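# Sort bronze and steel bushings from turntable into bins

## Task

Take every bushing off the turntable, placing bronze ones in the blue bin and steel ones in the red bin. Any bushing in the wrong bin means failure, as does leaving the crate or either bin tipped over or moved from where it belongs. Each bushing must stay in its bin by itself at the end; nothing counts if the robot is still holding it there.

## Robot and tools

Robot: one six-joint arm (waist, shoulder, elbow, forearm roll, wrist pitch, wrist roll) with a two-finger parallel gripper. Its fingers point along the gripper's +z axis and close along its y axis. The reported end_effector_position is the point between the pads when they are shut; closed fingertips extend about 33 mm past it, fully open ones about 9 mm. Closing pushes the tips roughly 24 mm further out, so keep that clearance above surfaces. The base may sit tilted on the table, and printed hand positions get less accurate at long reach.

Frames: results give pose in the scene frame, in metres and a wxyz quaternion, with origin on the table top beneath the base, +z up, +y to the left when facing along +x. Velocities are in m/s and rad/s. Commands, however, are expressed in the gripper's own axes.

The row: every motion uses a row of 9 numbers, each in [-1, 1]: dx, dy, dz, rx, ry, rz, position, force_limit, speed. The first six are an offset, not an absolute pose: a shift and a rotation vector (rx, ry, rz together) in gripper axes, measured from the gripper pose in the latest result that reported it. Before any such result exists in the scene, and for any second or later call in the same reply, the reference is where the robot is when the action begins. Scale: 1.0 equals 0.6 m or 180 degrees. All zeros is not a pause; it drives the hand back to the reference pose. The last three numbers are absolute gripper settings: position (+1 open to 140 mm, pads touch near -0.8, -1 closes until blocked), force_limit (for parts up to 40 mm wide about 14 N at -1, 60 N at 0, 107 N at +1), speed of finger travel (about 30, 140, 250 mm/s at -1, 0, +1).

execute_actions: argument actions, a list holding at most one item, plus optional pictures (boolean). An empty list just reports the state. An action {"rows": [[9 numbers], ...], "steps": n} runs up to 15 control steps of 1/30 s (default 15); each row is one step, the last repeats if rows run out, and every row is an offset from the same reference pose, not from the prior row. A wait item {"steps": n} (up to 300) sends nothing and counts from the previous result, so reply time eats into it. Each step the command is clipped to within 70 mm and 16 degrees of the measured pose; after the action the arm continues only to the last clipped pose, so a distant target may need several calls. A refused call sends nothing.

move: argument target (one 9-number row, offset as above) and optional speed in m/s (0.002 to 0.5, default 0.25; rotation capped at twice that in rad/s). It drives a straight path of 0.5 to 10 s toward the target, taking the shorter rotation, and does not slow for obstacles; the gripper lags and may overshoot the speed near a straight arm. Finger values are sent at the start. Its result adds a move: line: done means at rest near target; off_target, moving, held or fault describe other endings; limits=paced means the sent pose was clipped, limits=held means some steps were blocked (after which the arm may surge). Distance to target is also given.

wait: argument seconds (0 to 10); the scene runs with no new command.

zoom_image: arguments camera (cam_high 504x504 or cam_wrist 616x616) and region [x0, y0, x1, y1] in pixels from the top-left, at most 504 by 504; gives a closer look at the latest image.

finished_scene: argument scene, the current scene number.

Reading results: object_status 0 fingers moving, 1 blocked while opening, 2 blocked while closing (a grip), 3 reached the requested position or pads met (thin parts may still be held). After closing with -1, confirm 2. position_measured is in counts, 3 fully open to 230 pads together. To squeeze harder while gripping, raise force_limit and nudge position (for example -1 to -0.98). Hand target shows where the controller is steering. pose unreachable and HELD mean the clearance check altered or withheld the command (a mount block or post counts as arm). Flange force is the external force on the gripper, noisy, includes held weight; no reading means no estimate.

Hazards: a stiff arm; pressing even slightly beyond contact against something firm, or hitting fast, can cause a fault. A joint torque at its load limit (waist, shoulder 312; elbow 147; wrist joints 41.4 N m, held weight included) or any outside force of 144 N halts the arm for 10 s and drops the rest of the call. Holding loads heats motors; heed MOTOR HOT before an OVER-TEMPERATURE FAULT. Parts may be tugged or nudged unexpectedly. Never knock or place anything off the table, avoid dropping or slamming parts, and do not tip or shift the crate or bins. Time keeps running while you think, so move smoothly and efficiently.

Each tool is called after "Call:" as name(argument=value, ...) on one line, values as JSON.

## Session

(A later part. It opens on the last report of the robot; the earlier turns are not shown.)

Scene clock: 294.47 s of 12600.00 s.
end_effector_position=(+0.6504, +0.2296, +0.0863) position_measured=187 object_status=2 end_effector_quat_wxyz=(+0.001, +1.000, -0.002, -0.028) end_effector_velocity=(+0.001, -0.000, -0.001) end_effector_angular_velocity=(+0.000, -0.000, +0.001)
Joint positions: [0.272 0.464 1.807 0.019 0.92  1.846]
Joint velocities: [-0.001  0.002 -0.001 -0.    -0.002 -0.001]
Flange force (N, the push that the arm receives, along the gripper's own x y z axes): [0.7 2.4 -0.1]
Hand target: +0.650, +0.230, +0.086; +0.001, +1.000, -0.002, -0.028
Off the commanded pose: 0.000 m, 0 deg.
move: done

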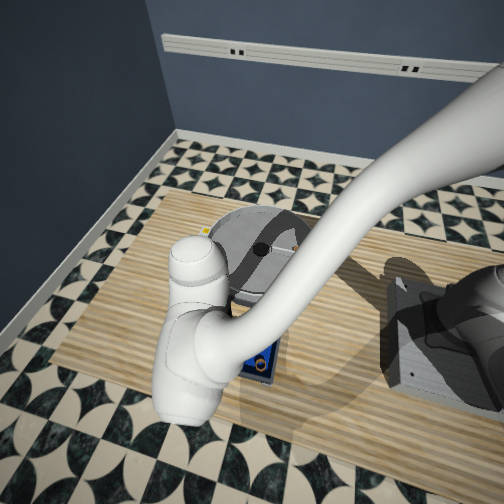

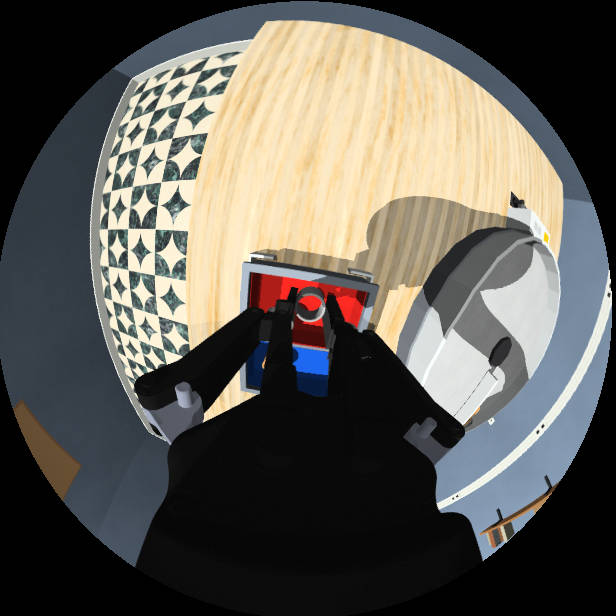

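Call:
move(target=[0.0015,0,0.0415,0,0,0,-1,-0.2,0.3], speed=0.04)

Call:
execute_actions(actions=[{"rows":[[0,0,0.001,0,0,0,-1,-0.2,0.3],[0,0,0.002,0,0,0,-1,-0.2,0.3],[0,0,0.003,0,0,0,-1,-0.2,0.3],[0,0,0.004,0,0,0,-1,-0.2,0.3],[0,0,0.005,0,0,0,-1,-0.2,0.3],[0,0,0.0058,0,0,0,-1,-0.2,0.3]],"steps":12}], pictures=false)

Scene clock: 296.87 s of 12600.00 s.
end_effector_position=(+0.6499, +0.2295, +0.0615) position_measured=187 object_status=2 end_effector_quat_wxyz=(+0.001, +1.000, -0.002, -0.028) end_effector_velocity=(-0.000, +0.000, -0.002) end_effector_angular_velocity=(+0.000, -0.000, -0.000)
Joint positions: [0.272 0.49  1.821 0.019 0.879 1.845]
Joint velocities: [ 0.     0.002  0.001  0.    -0.003  0.   ]
Flange force (N, the push that the arm receives, along the gripper's own x y z axes): [0.4 6.1 -3.9]
Hand target: +0.650, +0.230, +0.061; +0.001, +1.000, -0.002, -0.028
Off the commanded pose: 0.000 m, 0 deg.
move: done

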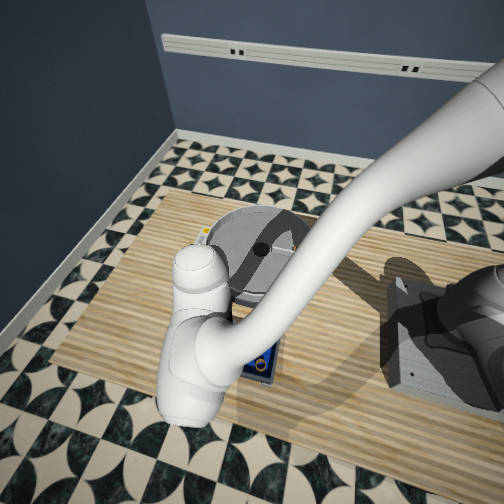

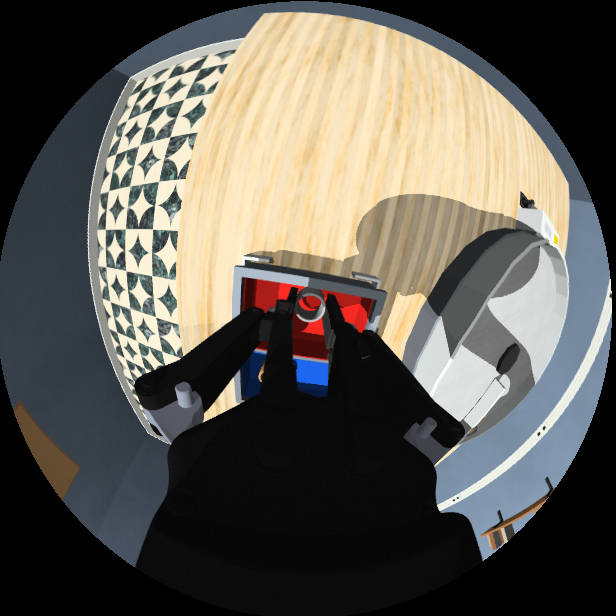

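Scene clock: 297.27 s of 12600.00 s.
end_effector_position=(+0.6497, +0.2295, +0.0582) position_measured=187 object_status=2 end_effector_quat_wxyz=(+0.001, +1.000, -0.002, -0.028) end_effector_velocity=(+0.001, +0.000, -0.001) end_effector_angular_velocity=(+0.001, -0.002, -0.000)
Joint positions: [0.272 0.494 1.823 0.019 0.873 1.845]
Joint velocities: [-0.     0.002  0.     0.001 -0.004 -0.   ]
Flange force (N, the push that the arm receives, along the gripper's own x y z axes): [3.8 3.9 -3.4]
Hand target: +0.650, +0.230, +0.058; +0.001, +1.000, -0.002, -0.028
Off the commanded pose: 0.000 m, 0 deg.
Steps of this call (steps 1 to 12: all 12 steps of this action). Readings (end_effector_position | what the end effector reports):
1: (+0.6499, +0.2295, +0.0615) | position_measured=187 object_status=2
2: (+0.6499, +0.2295, +0.0613) | position_measured=187 object_status=2
4: (+0.6498, +0.2295, +0.0605) | position_measured=187 object_status=2
8: (+0.6497, +0.2295, +0.0587) | position_measured=187 object_status=2
12: the state above

Call:
execute_actions(actions=[{"rows":[[0,0,0.0007,0,0,0,-1,-0.2,0.3],[0,0,0.0014,0,0,0,-1,-0.2,0.3],[0,0,0.002,0,0,0,-1,-0.2,0.3],[0,0,0.002,0,0,0,-1,-0.2,0.3],[0,0,0.002,0,0,0,-1,-0.2,0.3],[0,0,0.002,0,0,0,-1,-0.2,0.3],[0,0,0.002,0,0,0,-1,-0.2,0.3],[0,0,0.0018,0,0,0,-0.33,-0.3,-0.3]],"steps":15}], pictures=false)

Call:
move(target=[-0.008,0,-0.145,0,0,0,-0.33,-0.3,-0.3], speed=0.2)

Call:
zoom_image(camera="cam_wrist", region=[210,220,390,400])

Scene clock: 299.70 s of 12600.00 s.
end_effector_position=(+0.6496, +0.2295, +0.0571) position_measured=171 object_status=0 end_effector_quat_wxyz=(+0.001, +1.000, -0.002, -0.028) end_effector_velocity=(+0.001, +0.001, +0.000) end_effector_angular_velocity=(+0.001, -0.003, +0.001)
Joint positions: [0.272 0.495 1.824 0.019 0.871 1.845]
Joint velocities: [ 0.    -0.    -0.001  0.    -0.003 -0.001]
Flange force (N, the push that the arm receives, along the gripper's own x y z axes): [3.3 1.0 0.0]
Hand target: +0.650, +0.230, +0.057; +0.001, +1.000, -0.002, -0.028
Off the commanded pose: 0.000 m, 0 deg.
Steps of this call (steps 1 to 58: nothing new was sent; steps 59 to 73: all 15 steps of this action). Readings (end_effector_position | what the end effector reports):
59: (+0.6497, +0.2295, +0.0580) | position_measured=187 object_status=2
60: (+0.6497, +0.2295, +0.0579) | position_measured=187 object_status=2
62: (+0.6497, +0.2295, +0.0575) | position_measured=187 object_status=2
66: (+0.6496, +0.2295, +0.0571) | position_measured=187 object_status=0
73: the state above

Scene clock: 300.87 s of 12600.00 s.
end_effector_position=(+0.6498, +0.2297, +0.1442) position_measured=171 object_status=3 end_effector_quat_wxyz=(+0.001, +1.000, -0.002, -0.028) end_effector_velocity=(+0.000, +0.000, +0.002) end_effector_angular_velocity=(+0.001, -0.000, -0.001)
Joint positions: [0.272 0.405 1.771 0.017 1.015 1.848]
Joint velocities: [-0.    -0.001 -0.002  0.001  0.002 -0.   ]
Flange force (N, the push that the arm receives, along the gripper's own x y z axes): [2.5 6.5 -0.7]
Hand target: +0.650, +0.230, +0.144; +0.001, +1.000, -0.002, -0.028
Off the commanded pose: 0.000 m, 0 deg.
move: done

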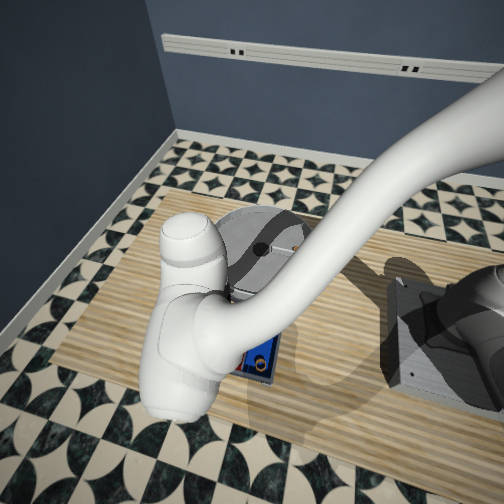

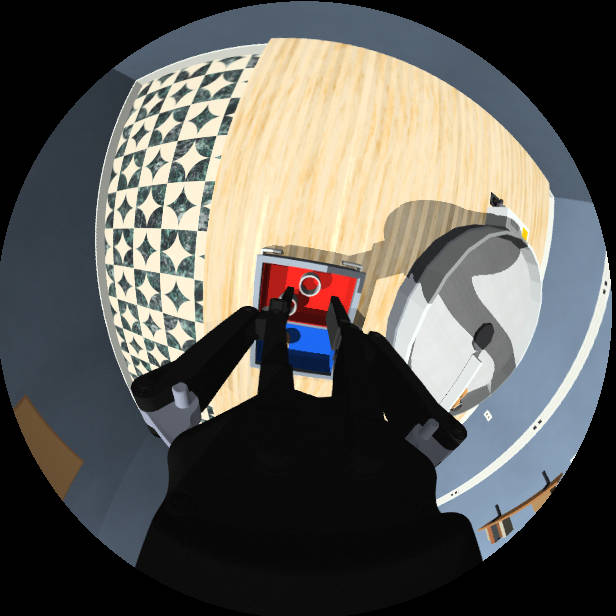

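Region (210, 220, 390, 400) of cam_wrist's 616x616 image, scaled by 2.800, with more detail than that image has.

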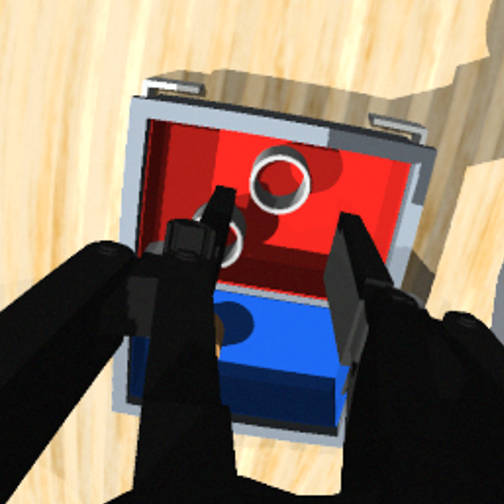

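Call:
move(target=[-0.2325,0.68,0.032,0,-0.0658,0,-0.35,-0.3,-0.6], speed=0.45)

Call:
zoom_image(camera="cam_wrist", region=[210,220,390,400])

Scene clock: 304.00 s of 12600.00 s.
end_effector_position=(+0.5070, -0.1783, +0.1338) position_measured=173 object_status=3 end_effector_quat_wxyz=(+0.002, +0.991, -0.002, -0.131) end_effector_velocity=(-0.001, -0.001, -0.000) end_effector_angular_velocity=(+0.000, +0.001, +0.001)
Joint positions: [-0.359  0.311  1.96  -0.097  1.115  1.28 ]
Joint velocities: [-0.002  0.     0.    -0.001  0.001 -0.002]
Flange force (N, the push that the arm receives, along the gripper's own x y z axes): [-0.8 6.3 -1.5]
Hand target: +0.507, -0.178, +0.134; +0.002, +0.991, -0.002, -0.131
Off the commanded pose: 0.001 m, 0 deg.
move: done; limits=paced

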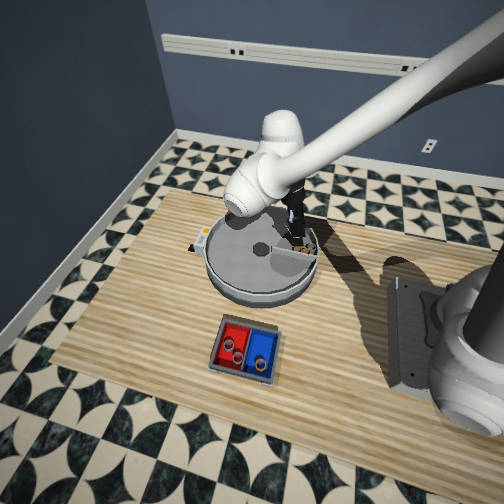

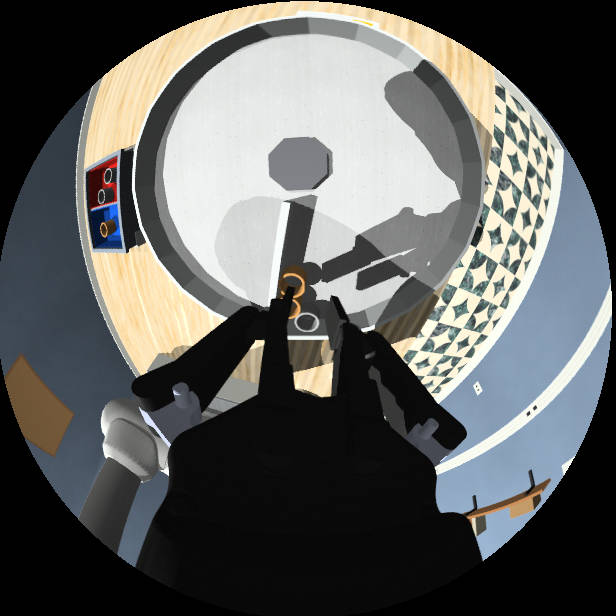

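Region (210, 220, 390, 400) of cam_wrist's 616x616 image, scaled by 2.800, with more detail than that image has.

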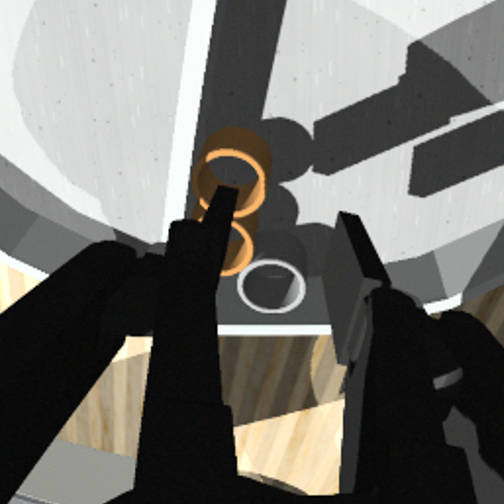

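Call:
move(target=[0.0078,0,0.0287,0,0,0,-0.35,-0.3,-0.6], speed=0.05)

Call:
zoom_image(camera="cam_wrist", region=[250,270,330,350])

Call:
zoom_image(camera="cam_high", region=[260,200,330,270])

Scene clock: 305.90 s of 12600.00 s.
end_effector_position=(+0.5071, -0.1784, +0.1160) position_measured=173 object_status=3 end_effector_quat_wxyz=(+0.002, +0.991, -0.002, -0.131) end_effector_velocity=(+0.000, -0.001, -0.001) end_effector_angular_velocity=(-0.001, +0.000, -0.001)
Joint positions: [-0.359  0.332  1.972 -0.099  1.083  1.284]
Joint velocities: [-0.     0.002 -0.001 -0.001 -0.001  0.001]
Flange force (N, the push that the arm receives, along the gripper's own x y z axes): [-2.7 3.1 -1.3]
Hand target: +0.507, -0.178, +0.116; +0.002, +0.991, -0.002, -0.131
Off the commanded pose: 0.000 m, 0 deg.
move: done

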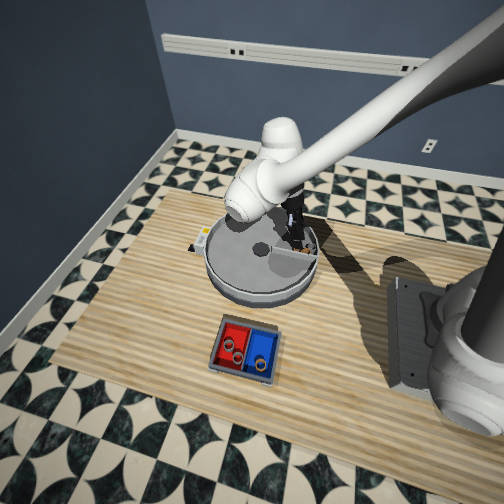

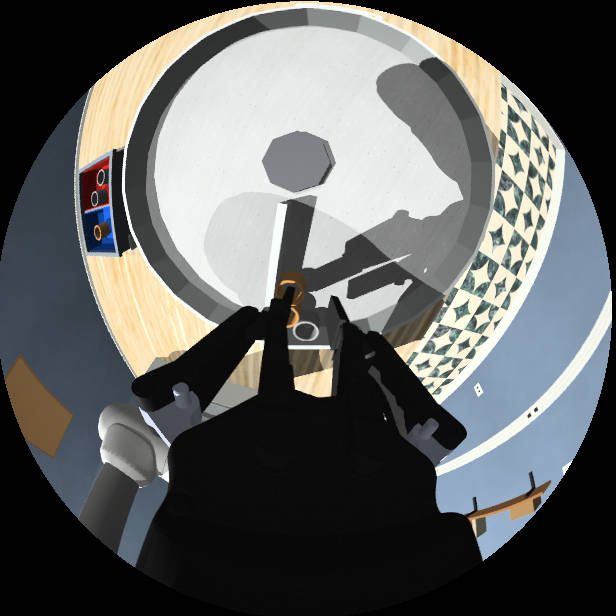

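Region (250, 270, 330, 350) of cam_wrist's 616x616 image, scaled by 6.300, with more detail than that image has.

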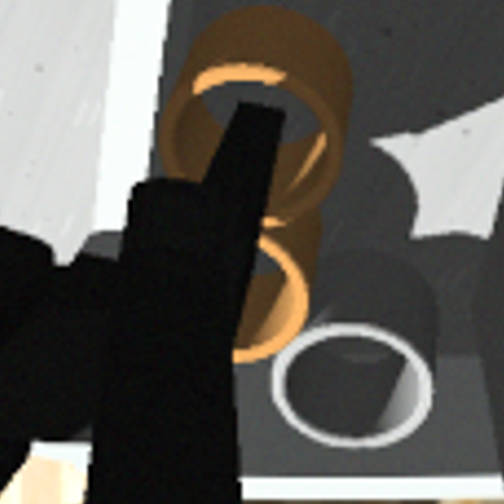

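Region (260, 200, 330, 270) of cam_high's 504x504 image, scaled by 7.200, with more detail than that image has.

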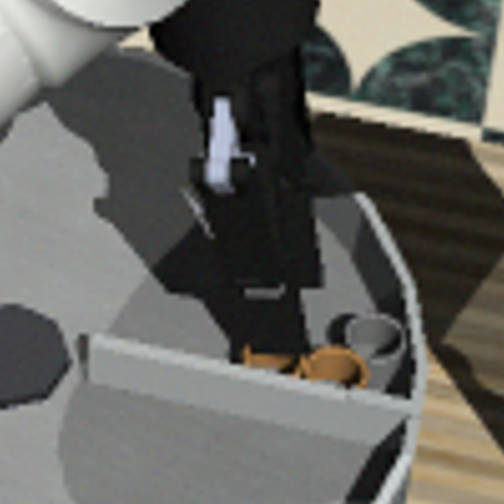

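Call:
execute_actions(actions=[{"rows":[[0.001,0.0006,0,0,0,0,-0.35,-0.3,-0.6],[0.0013,0.0006,0.001,0,0,0,-0.35,-0.3,-0.6],[0.0016,0.0006,0.002,0,0,0,-0.35,-0.3,-0.6],[0.0019,0.0006,0.003,0,0,0,-0.35,-0.3,-0.6],[0.0022,0.0006,0.004,0,0,0,-0.35,-0.3,-0.6],[0.0025,0.0006,0.005,0,0,0,-0.35,-0.3,-0.6],[0.0027,0.0006,0.0058,0,0,0,-0.35,-0.3,-0.6]],"steps":12}], pictures=false)

Call:
execute_actions(actions=[{"rows":[[0.0002,0,0.0008,0,0,0,-0.35,-0.3,-0.6],[0.0004,0,0.0017,0,0,0,-0.35,-0.3,-0.6]],"steps":10}])

Call:
zoom_image(camera="cam_wrist", region=[250,270,330,350])

Scene clock: 308.67 s of 12600.00 s.
end_effector_position=(+0.5078, -0.1787, +0.1125) position_measured=173 object_status=3 end_effector_quat_wxyz=(+0.002, +0.991, -0.002, -0.131) end_effector_velocity=(-0.000, -0.001, -0.002) end_effector_angular_velocity=(+0.000, +0.000, -0.002)
Joint positions: [-0.359  0.337  1.973 -0.099  1.077  1.284]
Joint velocities: [-0.002  0.003  0.001  0.    -0.003  0.001]
Flange force (N, the push that the arm receives, along the gripper's own x y z axes): [2.3 6.2 0.7]
Hand target: +0.508, -0.179, +0.112; +0.002, +0.991, -0.002, -0.131
Off the commanded pose: 0.000 m, 0 deg.
Steps of this call (steps 1 to 71: nothing new was sent; steps 72 to 83: all 12 steps of this action). Readings (end_effector_position | what the end effector reports):
72: (+0.5071, -0.1784, +0.1159) | position_measured=173 object_status=3
73: (+0.5071, -0.1784, +0.1157) | position_measured=173 object_status=3
75: (+0.5073, -0.1785, +0.1152) | position_measured=173 object_status=3
79: (+0.5079, -0.1787, +0.1134) | position_measured=173 object_status=3
83: the state above

Scene clock: 309.00 s of 12600.00 s.
end_effector_position=(+0.5078, -0.1787, +0.1115) position_measured=173 object_status=3 end_effector_quat_wxyz=(+0.002, +0.991, -0.002, -0.131) end_effector_velocity=(-0.000, -0.000, -0.000) end_effector_angular_velocity=(+0.000, +0.000, -0.000)
Joint positions: [-0.359  0.338  1.974 -0.1    1.075  1.284]
Joint velocities: [-0.  0.  0. -0. -0. -0.]
Flange force (N, the push that the arm receives, along the gripper's own x y z axes): [-6.8 6.5 -2.4]
Hand target: +0.508, -0.179, +0.111; +0.002, +0.991, -0.002, -0.131
Off the commanded pose: 0.000 m, 0 deg.
Steps of this call (steps 1 to 10: all 10 steps of this action). Readings (end_effector_position | what the end effector reports):
1: (+0.5078, -0.1787, +0.1124) | position_measured=173 object_status=3
2: (+0.5078, -0.1787, +0.1122) | position_measured=173 object_status=3
4: (+0.5078, -0.1787, +0.1118) | position_measured=173 object_status=3
8: (+0.5078, -0.1787, +0.1115) | position_measured=173 object_status=3
10: the state above

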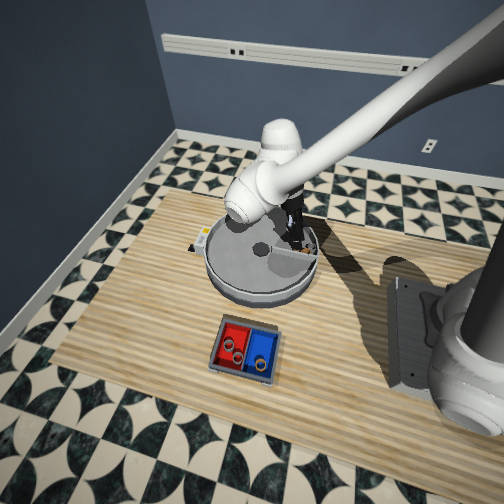

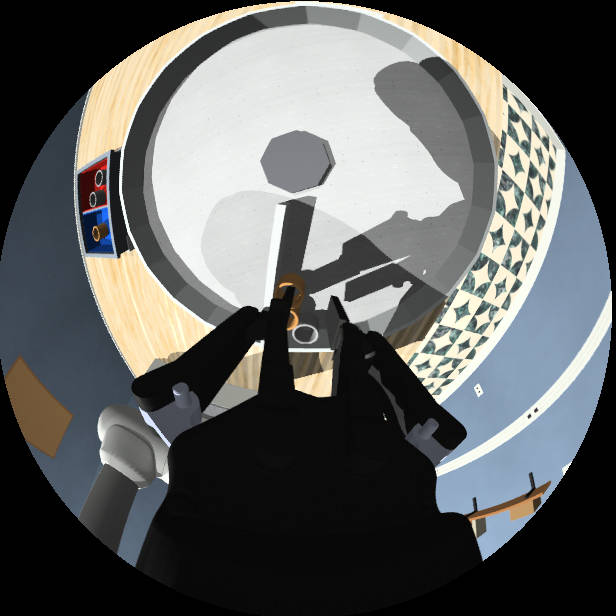

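Region (250, 270, 330, 350) of cam_wrist's 616x616 image, scaled by 6.300, with more detail than that image has.

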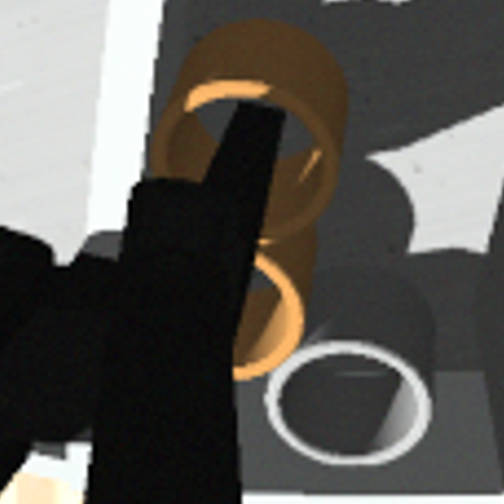

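Call:
move(target=[0.1617,0.0905,-0.0415,0,0,0,-0.35,-0.3,-0.6], speed=0.045)

Call:
zoom_image(camera="cam_wrist", region=[250,270,330,350])

Scene clock: 312.87 s of 12600.00 s.
end_effector_position=(+0.6075, -0.2335, +0.1103) position_measured=173 object_status=3 end_effector_quat_wxyz=(+0.002, +0.991, -0.002, -0.131) end_effector_velocity=(+0.000, +0.000, -0.001) end_effector_angular_velocity=(+0.001, +0.002, +0.002)
Joint positions: [-0.383  0.483  1.747 -0.102  1.154  1.255]
Joint velocities: [ 0.     0.002 -0.001  0.     0.001 -0.002]
Flange force (N, the push that the arm receives, along the gripper's own x y z axes): [-7.8 0.1 -2.9]
Hand target: +0.608, -0.234, +0.110; +0.002, +0.991, -0.002, -0.131
Off the commanded pose: 0.000 m, 0 deg.
move: done

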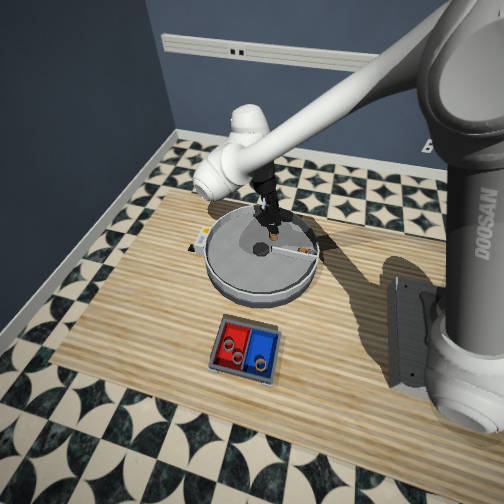

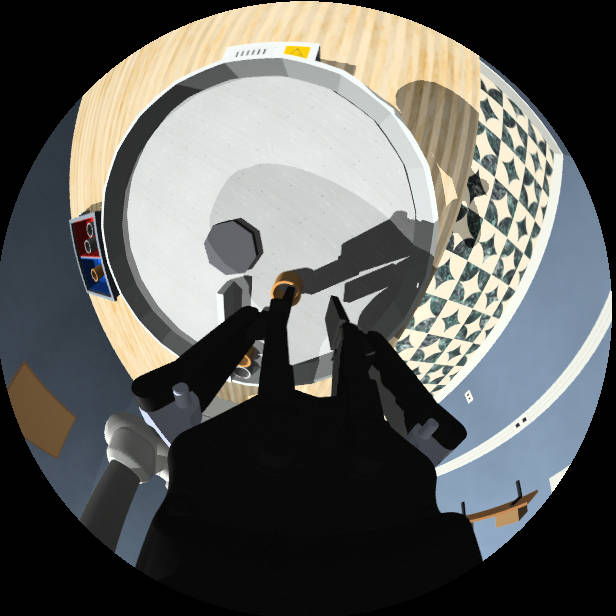

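Region (250, 270, 330, 350) of cam_wrist's 616x616 image, scaled by 6.300, with more detail than that image has.

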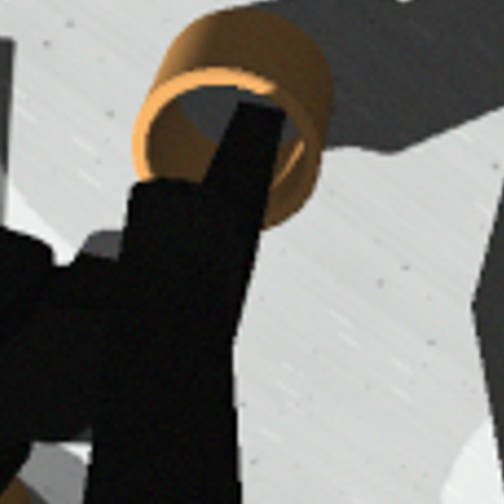

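Call:
execute_actions(actions=[{"rows":[[-0.002,0,-0.008,0,0,0,-0.35,-0.3,-0.6],[-0.0039,0,-0.0145,0,0,0,-0.35,-0.3,-0.6],[-0.0039,0,-0.0145,0,0,0,-0.35,-0.3,-0.6],[-0.0039,0,-0.0145,0,0,0,-0.35,-0.3,-0.6],[-0.0039,0,-0.0145,0,0,0,-0.35,-0.3,-0.6],[-0.008,-0.01,-0.0135,0,0.014,0,-0.19,-0.2,0.3],[-0.012,-0.02,-0.0125,0,0.028,0,-0.19,-0.2,0.3],[-0.016,-0.03,-0.0115,0,0.042,0,-0.19,-0.2,0.3],[-0.02,-0.04,-0.0105,0,0.056,0,-0.19,-0.2,0.3],[-0.024,-0.05,-0.009,0,0.07,0,-0.19,-0.2,0.3],[-0.028,-0.06,-0.008,0,0.0833,0,-0.19,-0.2,0.3]],"steps":15}], pictures=false)

Call:
execute_actions(actions=[{"rows":[[0,0,0.007,0,0,0,-0.19,-0.2,0.3],[0,0,0.014,0,0,0,-0.19,-0.2,0.3],[0,0,0.021,0,0,0,-0.19,-0.2,0.3],[0,0,0.028,0,0,0,-0.19,-0.2,0.3],[0,0,0.033,0,0,0,-0.19,-0.2,0.3],[0,0,0.033,0,0,0,-0.19,-0.2,0.3],[0,0,0.033,0,0,0,-0.19,-0.2,0.3],[0,0,0.033,0,0,0,-0.19,-0.2,0.3],[0,0,0.033,0,0,0,-1,-0.2,0.3],[0,0,0.033,0,0,0,-1,-0.2,0.3],[0,0,0.033,0,0,0,-1,-0.2,0.3],[0,0,0.0325,0,0,0,-1,-0.2,0.3],[0,0,0.032,0,0,0,-1,-0.2,0.3],[0,0,0.0315,0,0,0,-1,-0.2,0.3],[0,0,0.031,0,0,0,-1,-0.2,0.3]],"steps":15}])

Call:
zoom_image(camera="cam_wrist", region=[250,260,370,360])

Scene clock: 316.13 s of 12600.00 s.
end_effector_position=(+0.5946, -0.2033, +0.1202) position_measured=153 object_status=3 end_effector_quat_wxyz=(+0.003, +1.000, -0.004, -0.028) end_effector_velocity=(-0.031, +0.073, +0.002) end_effector_angular_velocity=(-0.017, -0.599, +0.009)
Joint positions: [-0.384  0.349  1.911 -0.026  0.929  1.221]
Joint velocities: [-0.016 -0.335  0.472  0.237 -0.705 -0.159]
Flange force (N, the push that the arm receives, along the gripper's own x y z axes): [0.5 5.7 -7.3]
Hand target: +0.593, -0.198, +0.120; +0.003, +1.000, -0.003, -0.003
Off the commanded pose: 0.006 m, 3 deg.
Steps of this call (steps 1 to 83: nothing new was sent; steps 84 to 98: all 15 steps of this action). Readings (end_effector_position | what the end effector reports):
84: (+0.6075, -0.2335, +0.1104) | position_measured=173 object_status=3
85: (+0.6074, -0.2335, +0.1116) | position_measured=173 object_status=3
87: (+0.6075, -0.2336, +0.1158) | position_measured=173 object_status=3
91: (+0.6061, -0.2299, +0.1186) | position_measured=158 object_status=0
98: the state above

Scene clock: 316.63 s of 12600.00 s.
end_effector_position=(+0.5935, -0.2033, +0.1011) position_measured=187 object_status=0 end_effector_quat_wxyz=(+0.003, +1.000, -0.004, -0.028) end_effector_velocity=(-0.003, +0.002, +0.000) end_effector_angular_velocity=(+0.004, +0.010, -0.001)
Joint positions: [-0.385  0.369  1.926 -0.027  0.894  1.222]
Joint velocities: [ 0.001 -0.    -0.     0.     0.012  0.002]
Flange force (N, the push that the arm receives, along the gripper's own x y z axes): [-7.5 2.4 -32.4]
Hand target: +0.594, -0.203, +0.102; +0.003, +1.000, -0.004, -0.028
Off the commanded pose: 0.001 m, 0 deg.
Steps of this call (steps 1 to 15: all 15 steps of this action). Readings (end_effector_position | what the end effector reports):
1: (+0.5938, -0.2012, +0.1201) | position_measured=153 object_status=3
2: (+0.5935, -0.2005, +0.1201) | position_measured=153 object_status=3
4: (+0.5938, -0.2017, +0.1165) | position_measured=153 object_status=3
8: (+0.5934, -0.2033, +0.1034) | position_measured=153 object_status=3
15: the state above

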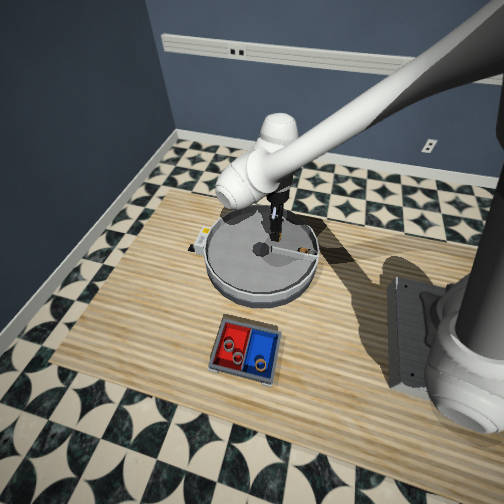

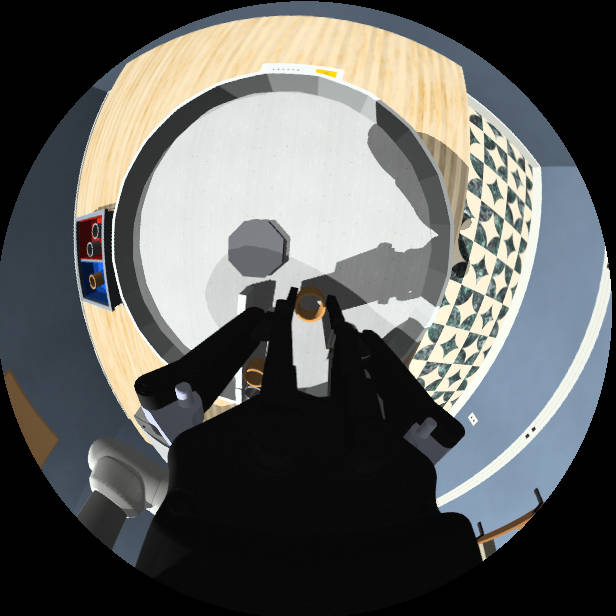

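Region (250, 260, 370, 360) of cam_wrist's 616x616 image, scaled by 4.200, with more detail than that image has.

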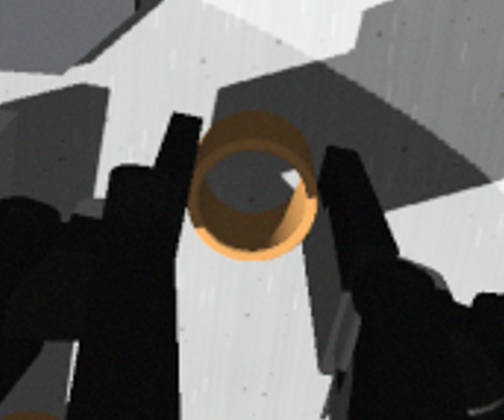

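Call:
move(target=[-0.005,0,-0.09,0,0,0,-1,-0.2,0.3], speed=0.15)

Call:
move(target=[-0.0415,-0.7205,0.036,0,0,0,-1,-0.2,0.3], speed=0.4)

Call:
zoom_image(camera="cam_wrist", region=[230,200,410,380])

Scene clock: 319.00 s of 12600.00 s.
end_effector_position=(+0.5935, -0.2031, +0.1551) position_measured=187 object_status=2 end_effector_quat_wxyz=(+0.003, +1.000, -0.004, -0.028) end_effector_velocity=(+0.001, -0.000, +0.002) end_effector_angular_velocity=(+0.000, -0.001, +0.001)
Joint positions: [-0.384  0.311  1.888 -0.025  0.99   1.219]
Joint velocities: [ 0.    -0.001 -0.003  0.     0.004 -0.001]
Flange force (N, the push that the arm receives, along the gripper's own x y z axes): [-0.4 2.5 -0.9]
Hand target: +0.594, -0.203, +0.155; +0.003, +1.000, -0.004, -0.028
Off the commanded pose: 0.000 m, 0 deg.
move: done

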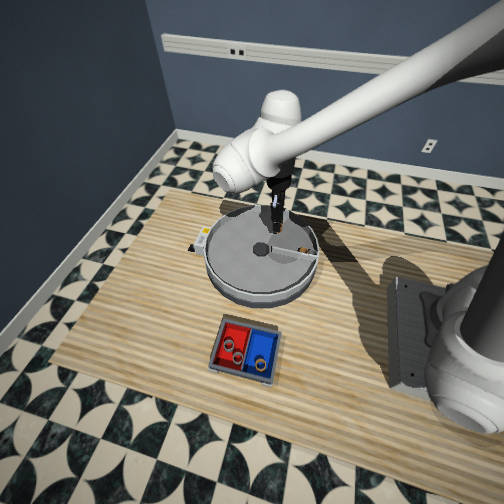

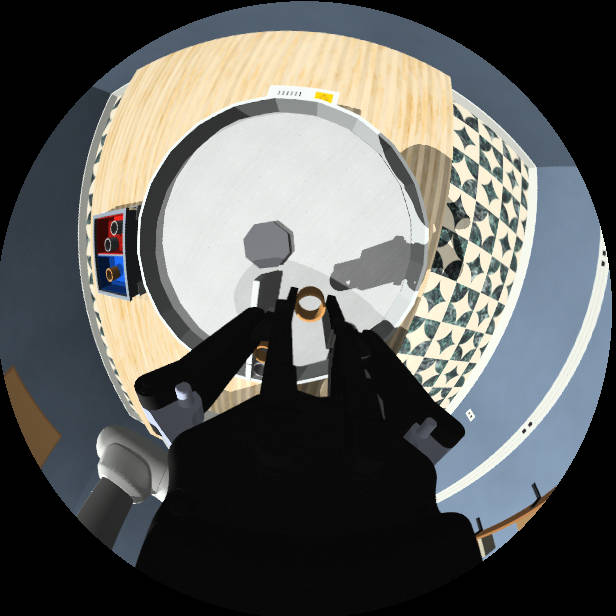

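Scene clock: 320.70 s of 12600.00 s.
end_effector_position=(+0.5714, +0.2301, +0.1334) position_measured=187 object_status=2 end_effector_quat_wxyz=(+0.002, +1.000, -0.004, -0.028) end_effector_velocity=(+0.001, +0.002, +0.000) end_effector_angular_velocity=(-0.000, -0.001, -0.001)
Joint positions: [0.308 0.317 1.926 0.019 0.947 1.885]
Joint velocities: [ 0.003  0.002 -0.003 -0.     0.     0.004]
Flange force (N, the push that the arm receives, along the gripper's own x y z axes): [-0.5 4.9 -5.2]
Hand target: +0.571, +0.230, +0.133; +0.002, +1.000, -0.004, -0.028
Off the commanded pose: 0.001 m, 0 deg.
move: done; limits=paced

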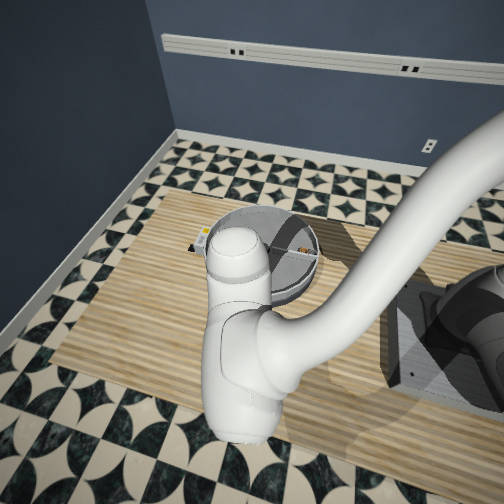

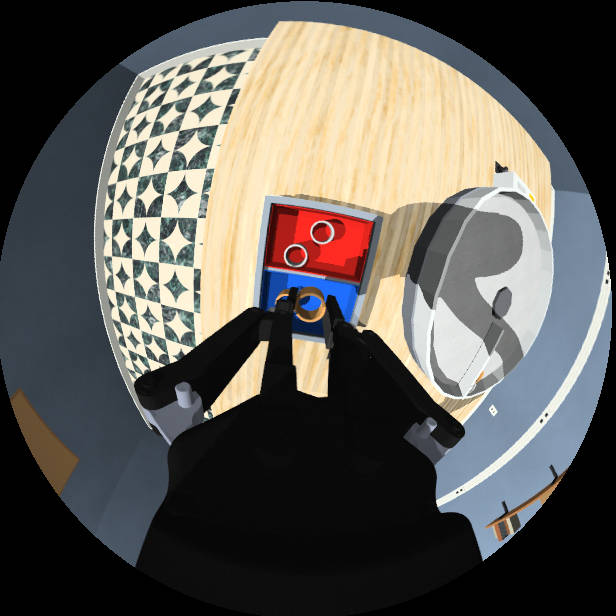

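Region (230, 200, 410, 380) of cam_wrist's 616x616 image, scaled by 2.800, with more detail than that image has.

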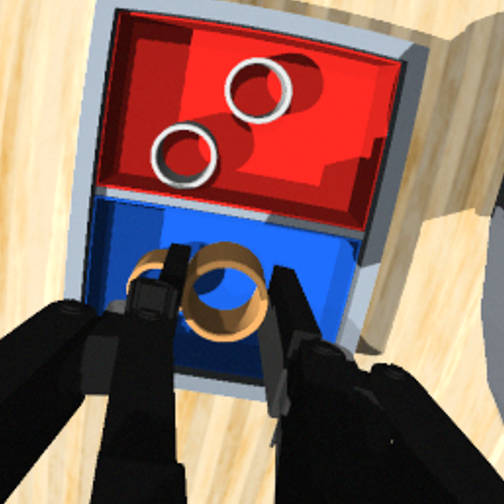

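Call:
move(target=[-0.0012,0,0.078,0,0,0,-1,-0.2,0.3], speed=0.1)

Call:
zoom_image(camera="cam_wrist", region=[230,200,410,380])

Scene clock: 323.57 s of 12600.00 s.
end_effector_position=(+0.5681, +0.2300, +0.0868) position_measured=187 object_status=2 end_effector_quat_wxyz=(+0.002, +1.000, -0.004, -0.028) end_effector_velocity=(+0.001, +0.000, -0.001) end_effector_angular_velocity=(+0.001, -0.002, +0.000)
Joint positions: [0.31  0.366 1.963 0.02  0.861 1.885]
Joint velocities: [ 0.     0.002 -0.001  0.    -0.004 -0.   ]
Flange force (N, the push that the arm receives, along the gripper's own x y z axes): [-3.4 1.7 -8.3]
Hand target: +0.568, +0.230, +0.087; +0.002, +1.000, -0.004, -0.028
Off the commanded pose: 0.000 m, 0 deg.
move: done

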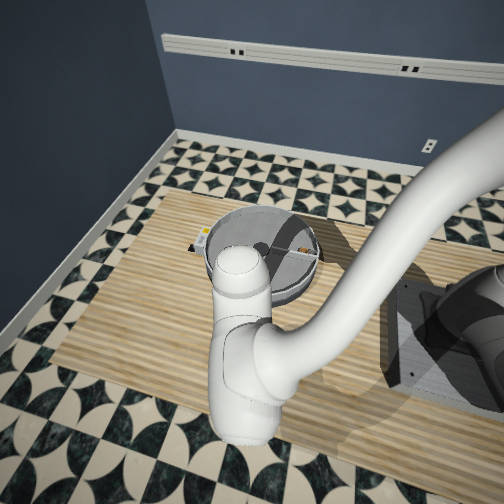

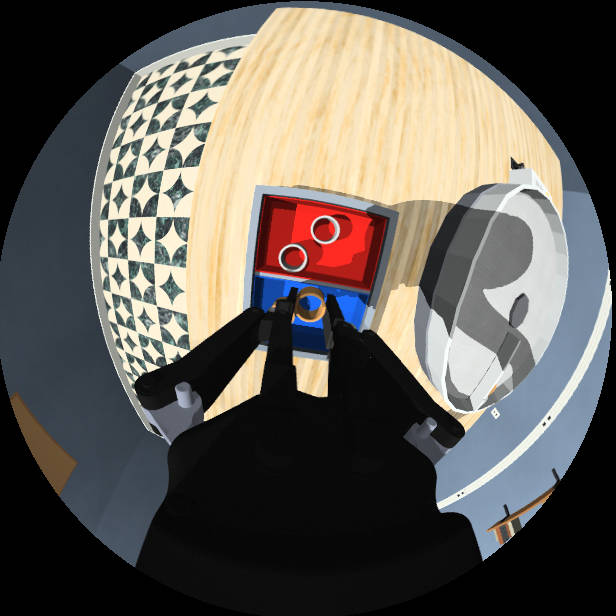

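Region (230, 200, 410, 380) of cam_wrist's 616x616 image, scaled by 2.800, with more detail than that image has.

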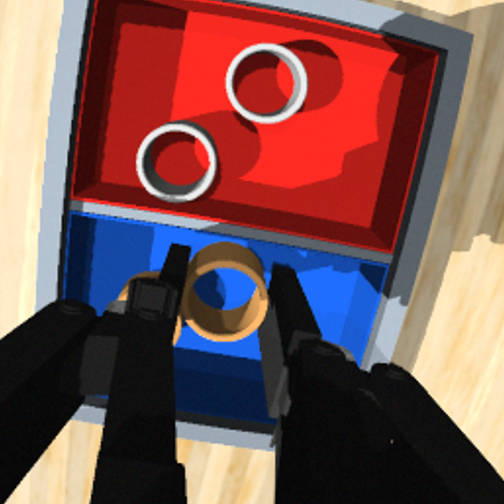

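Call:
move(target=[0.0009,0,0.016,0,0,0,-1,-0.2,0.3], speed=0.025)

Scene clock: 324.90 s of 12600.00 s.
end_effector_position=(+0.5680, +0.2300, +0.0773) position_measured=187 object_status=2 end_effector_quat_wxyz=(+0.002, +1.000, -0.004, -0.028) end_effector_velocity=(+0.000, +0.000, -0.001) end_effector_angular_velocity=(-0.001, -0.000, +0.002)
Joint positions: [0.31  0.377 1.969 0.021 0.844 1.884]
Joint velocities: [ 0.001  0.002  0.    -0.001 -0.002 -0.   ]
Flange force (N, the push that the arm receives, along the gripper's own x y z axes): [2.3 2.1 0.7]
Hand target: +0.568, +0.230, +0.077; +0.002, +1.000, -0.004, -0.028
Off the commanded pose: 0.000 m, 0 deg.
move: done

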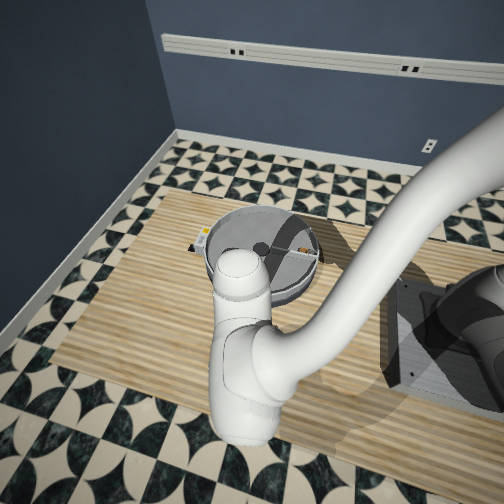

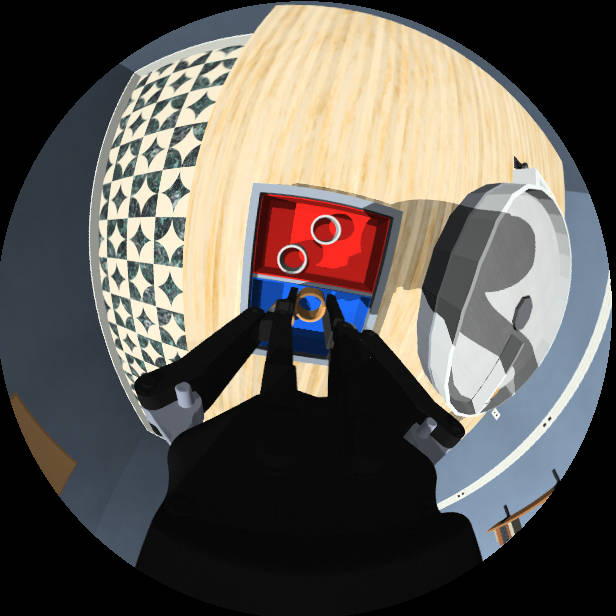

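Call:
move(target=[0.0012,0,0.0175,0,0,0,-1,-0.2,0.3], speed=0.025)

Call:
zoom_image(camera="cam_wrist", region=[230,200,410,380])

Scene clock: 326.23 s of 12600.00 s.
end_effector_position=(+0.5681, +0.2300, +0.0669) position_measured=187 object_status=2 end_effector_quat_wxyz=(+0.002, +1.000, -0.004, -0.028) end_effector_velocity=(-0.000, -0.000, -0.001) end_effector_angular_velocity=(-0.000, +0.002, -0.001)
Joint positions: [0.31  0.39  1.974 0.021 0.825 1.883]
Joint velocities: [-0.001  0.002  0.     0.    -0.     0.   ]
Flange force (N, the push that the arm receives, along the gripper's own x y z axes): [-3.1 2.4 -4.9]
Hand target: +0.568, +0.230, +0.067; +0.002, +1.000, -0.004, -0.028
Off the commanded pose: 0.000 m, 0 deg.
move: done

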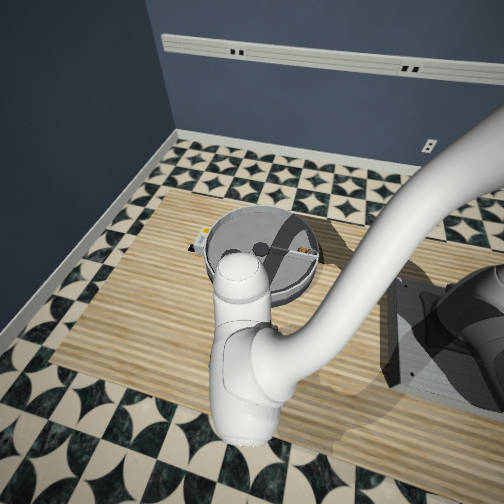

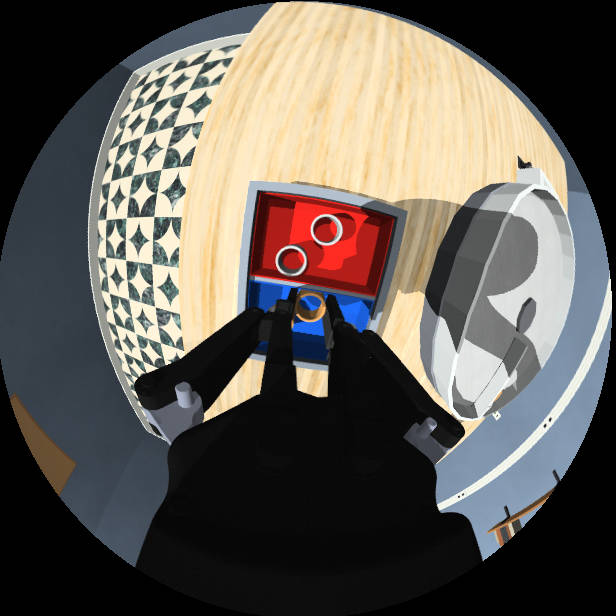

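Region (230, 200, 410, 380) of cam_wrist's 616x616 image, scaled by 2.800, with more detail than that image has.

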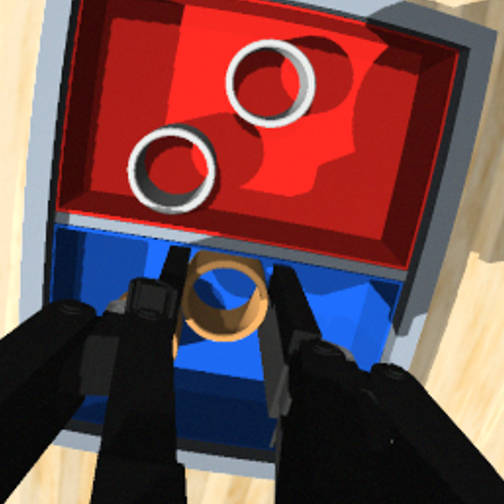

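Call:
move(target=[0.0008,0,0.014,0,0,0,-1,-0.2,0.3], speed=0.02)

Call:
execute_actions(actions=[{"rows":[[0,0,0.0007,0,0,0,-1,-0.2,0.3],[0,0,0.0014,0,0,0,-1,-0.2,0.3],[0,0,0.002,0,0,0,-1,-0.2,0.3],[0,0,0.002,0,0,0,-1,-0.2,0.3],[0,0,0.002,0,0,0,-1,-0.2,0.3],[0,0,0.002,0,0,0,-1,-0.2,0.3],[0,0,0.002,0,0,0,-1,-0.2,0.3]],"steps":9}], pictures=false)

Scene clock: 328.10 s of 12600.00 s.
end_effector_position=(+0.5682, +0.2300, +0.0586) position_measured=187 object_status=2 end_effector_quat_wxyz=(+0.002, +1.000, -0.004, -0.028) end_effector_velocity=(-0.000, +0.000, -0.002) end_effector_angular_velocity=(-0.000, +0.001, +0.000)
Joint positions: [0.309 0.401 1.979 0.021 0.811 1.883]
Joint velocities: [ 0.     0.002  0.001  0.    -0.002 -0.   ]
Flange force (N, the push that the arm receives, along the gripper's own x y z axes): [-0.6 5.0 -4.7]
Hand target: +0.568, +0.230, +0.058; +0.002, +1.000, -0.004, -0.028
Off the commanded pose: 0.000 m, 0 deg.
move: done

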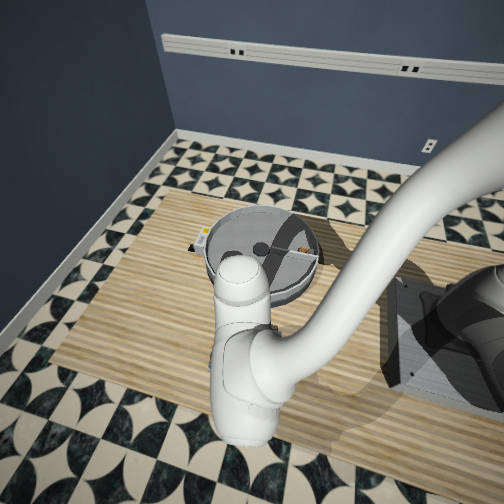

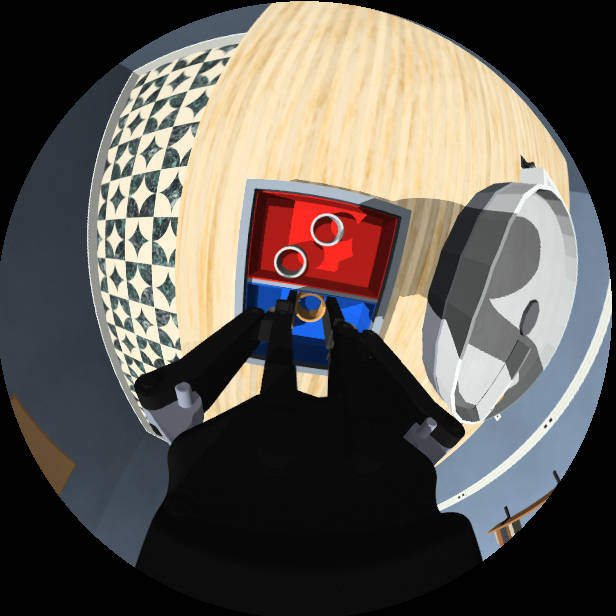

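Scene clock: 328.40 s of 12600.00 s.
end_effector_position=(+0.5681, +0.2299, +0.0575) position_measured=187 object_status=2 end_effector_quat_wxyz=(+0.002, +1.000, -0.004, -0.028) end_effector_velocity=(-0.001, -0.000, -0.001) end_effector_angular_velocity=(-0.000, +0.001, +0.000)
Joint positions: [0.309 0.402 1.979 0.022 0.808 1.883]
Joint velocities: [ 0.     0.001  0.001  0.    -0.002 -0.   ]
Flange force (N, the push that the arm receives, along the gripper's own x y z axes): [0.6 3.7 0.1]
Hand target: +0.568, +0.230, +0.057; +0.002, +1.000, -0.004, -0.028
Off the commanded pose: 0.000 m, 0 deg.
Steps of this call (steps 1 to 9: all 9 steps of this action). Readings (end_effector_position | what the end effector reports):
1: (+0.5682, +0.2300, +0.0586) | position_measured=187 object_status=2
2: (+0.5682, +0.2300, +0.0584) | position_measured=187 object_status=2
4: (+0.5681, +0.2300, +0.0580) | position_measured=187 object_status=2
8: (+0.5681, +0.2299, +0.0575) | position_measured=187 object_status=2
9: the state above


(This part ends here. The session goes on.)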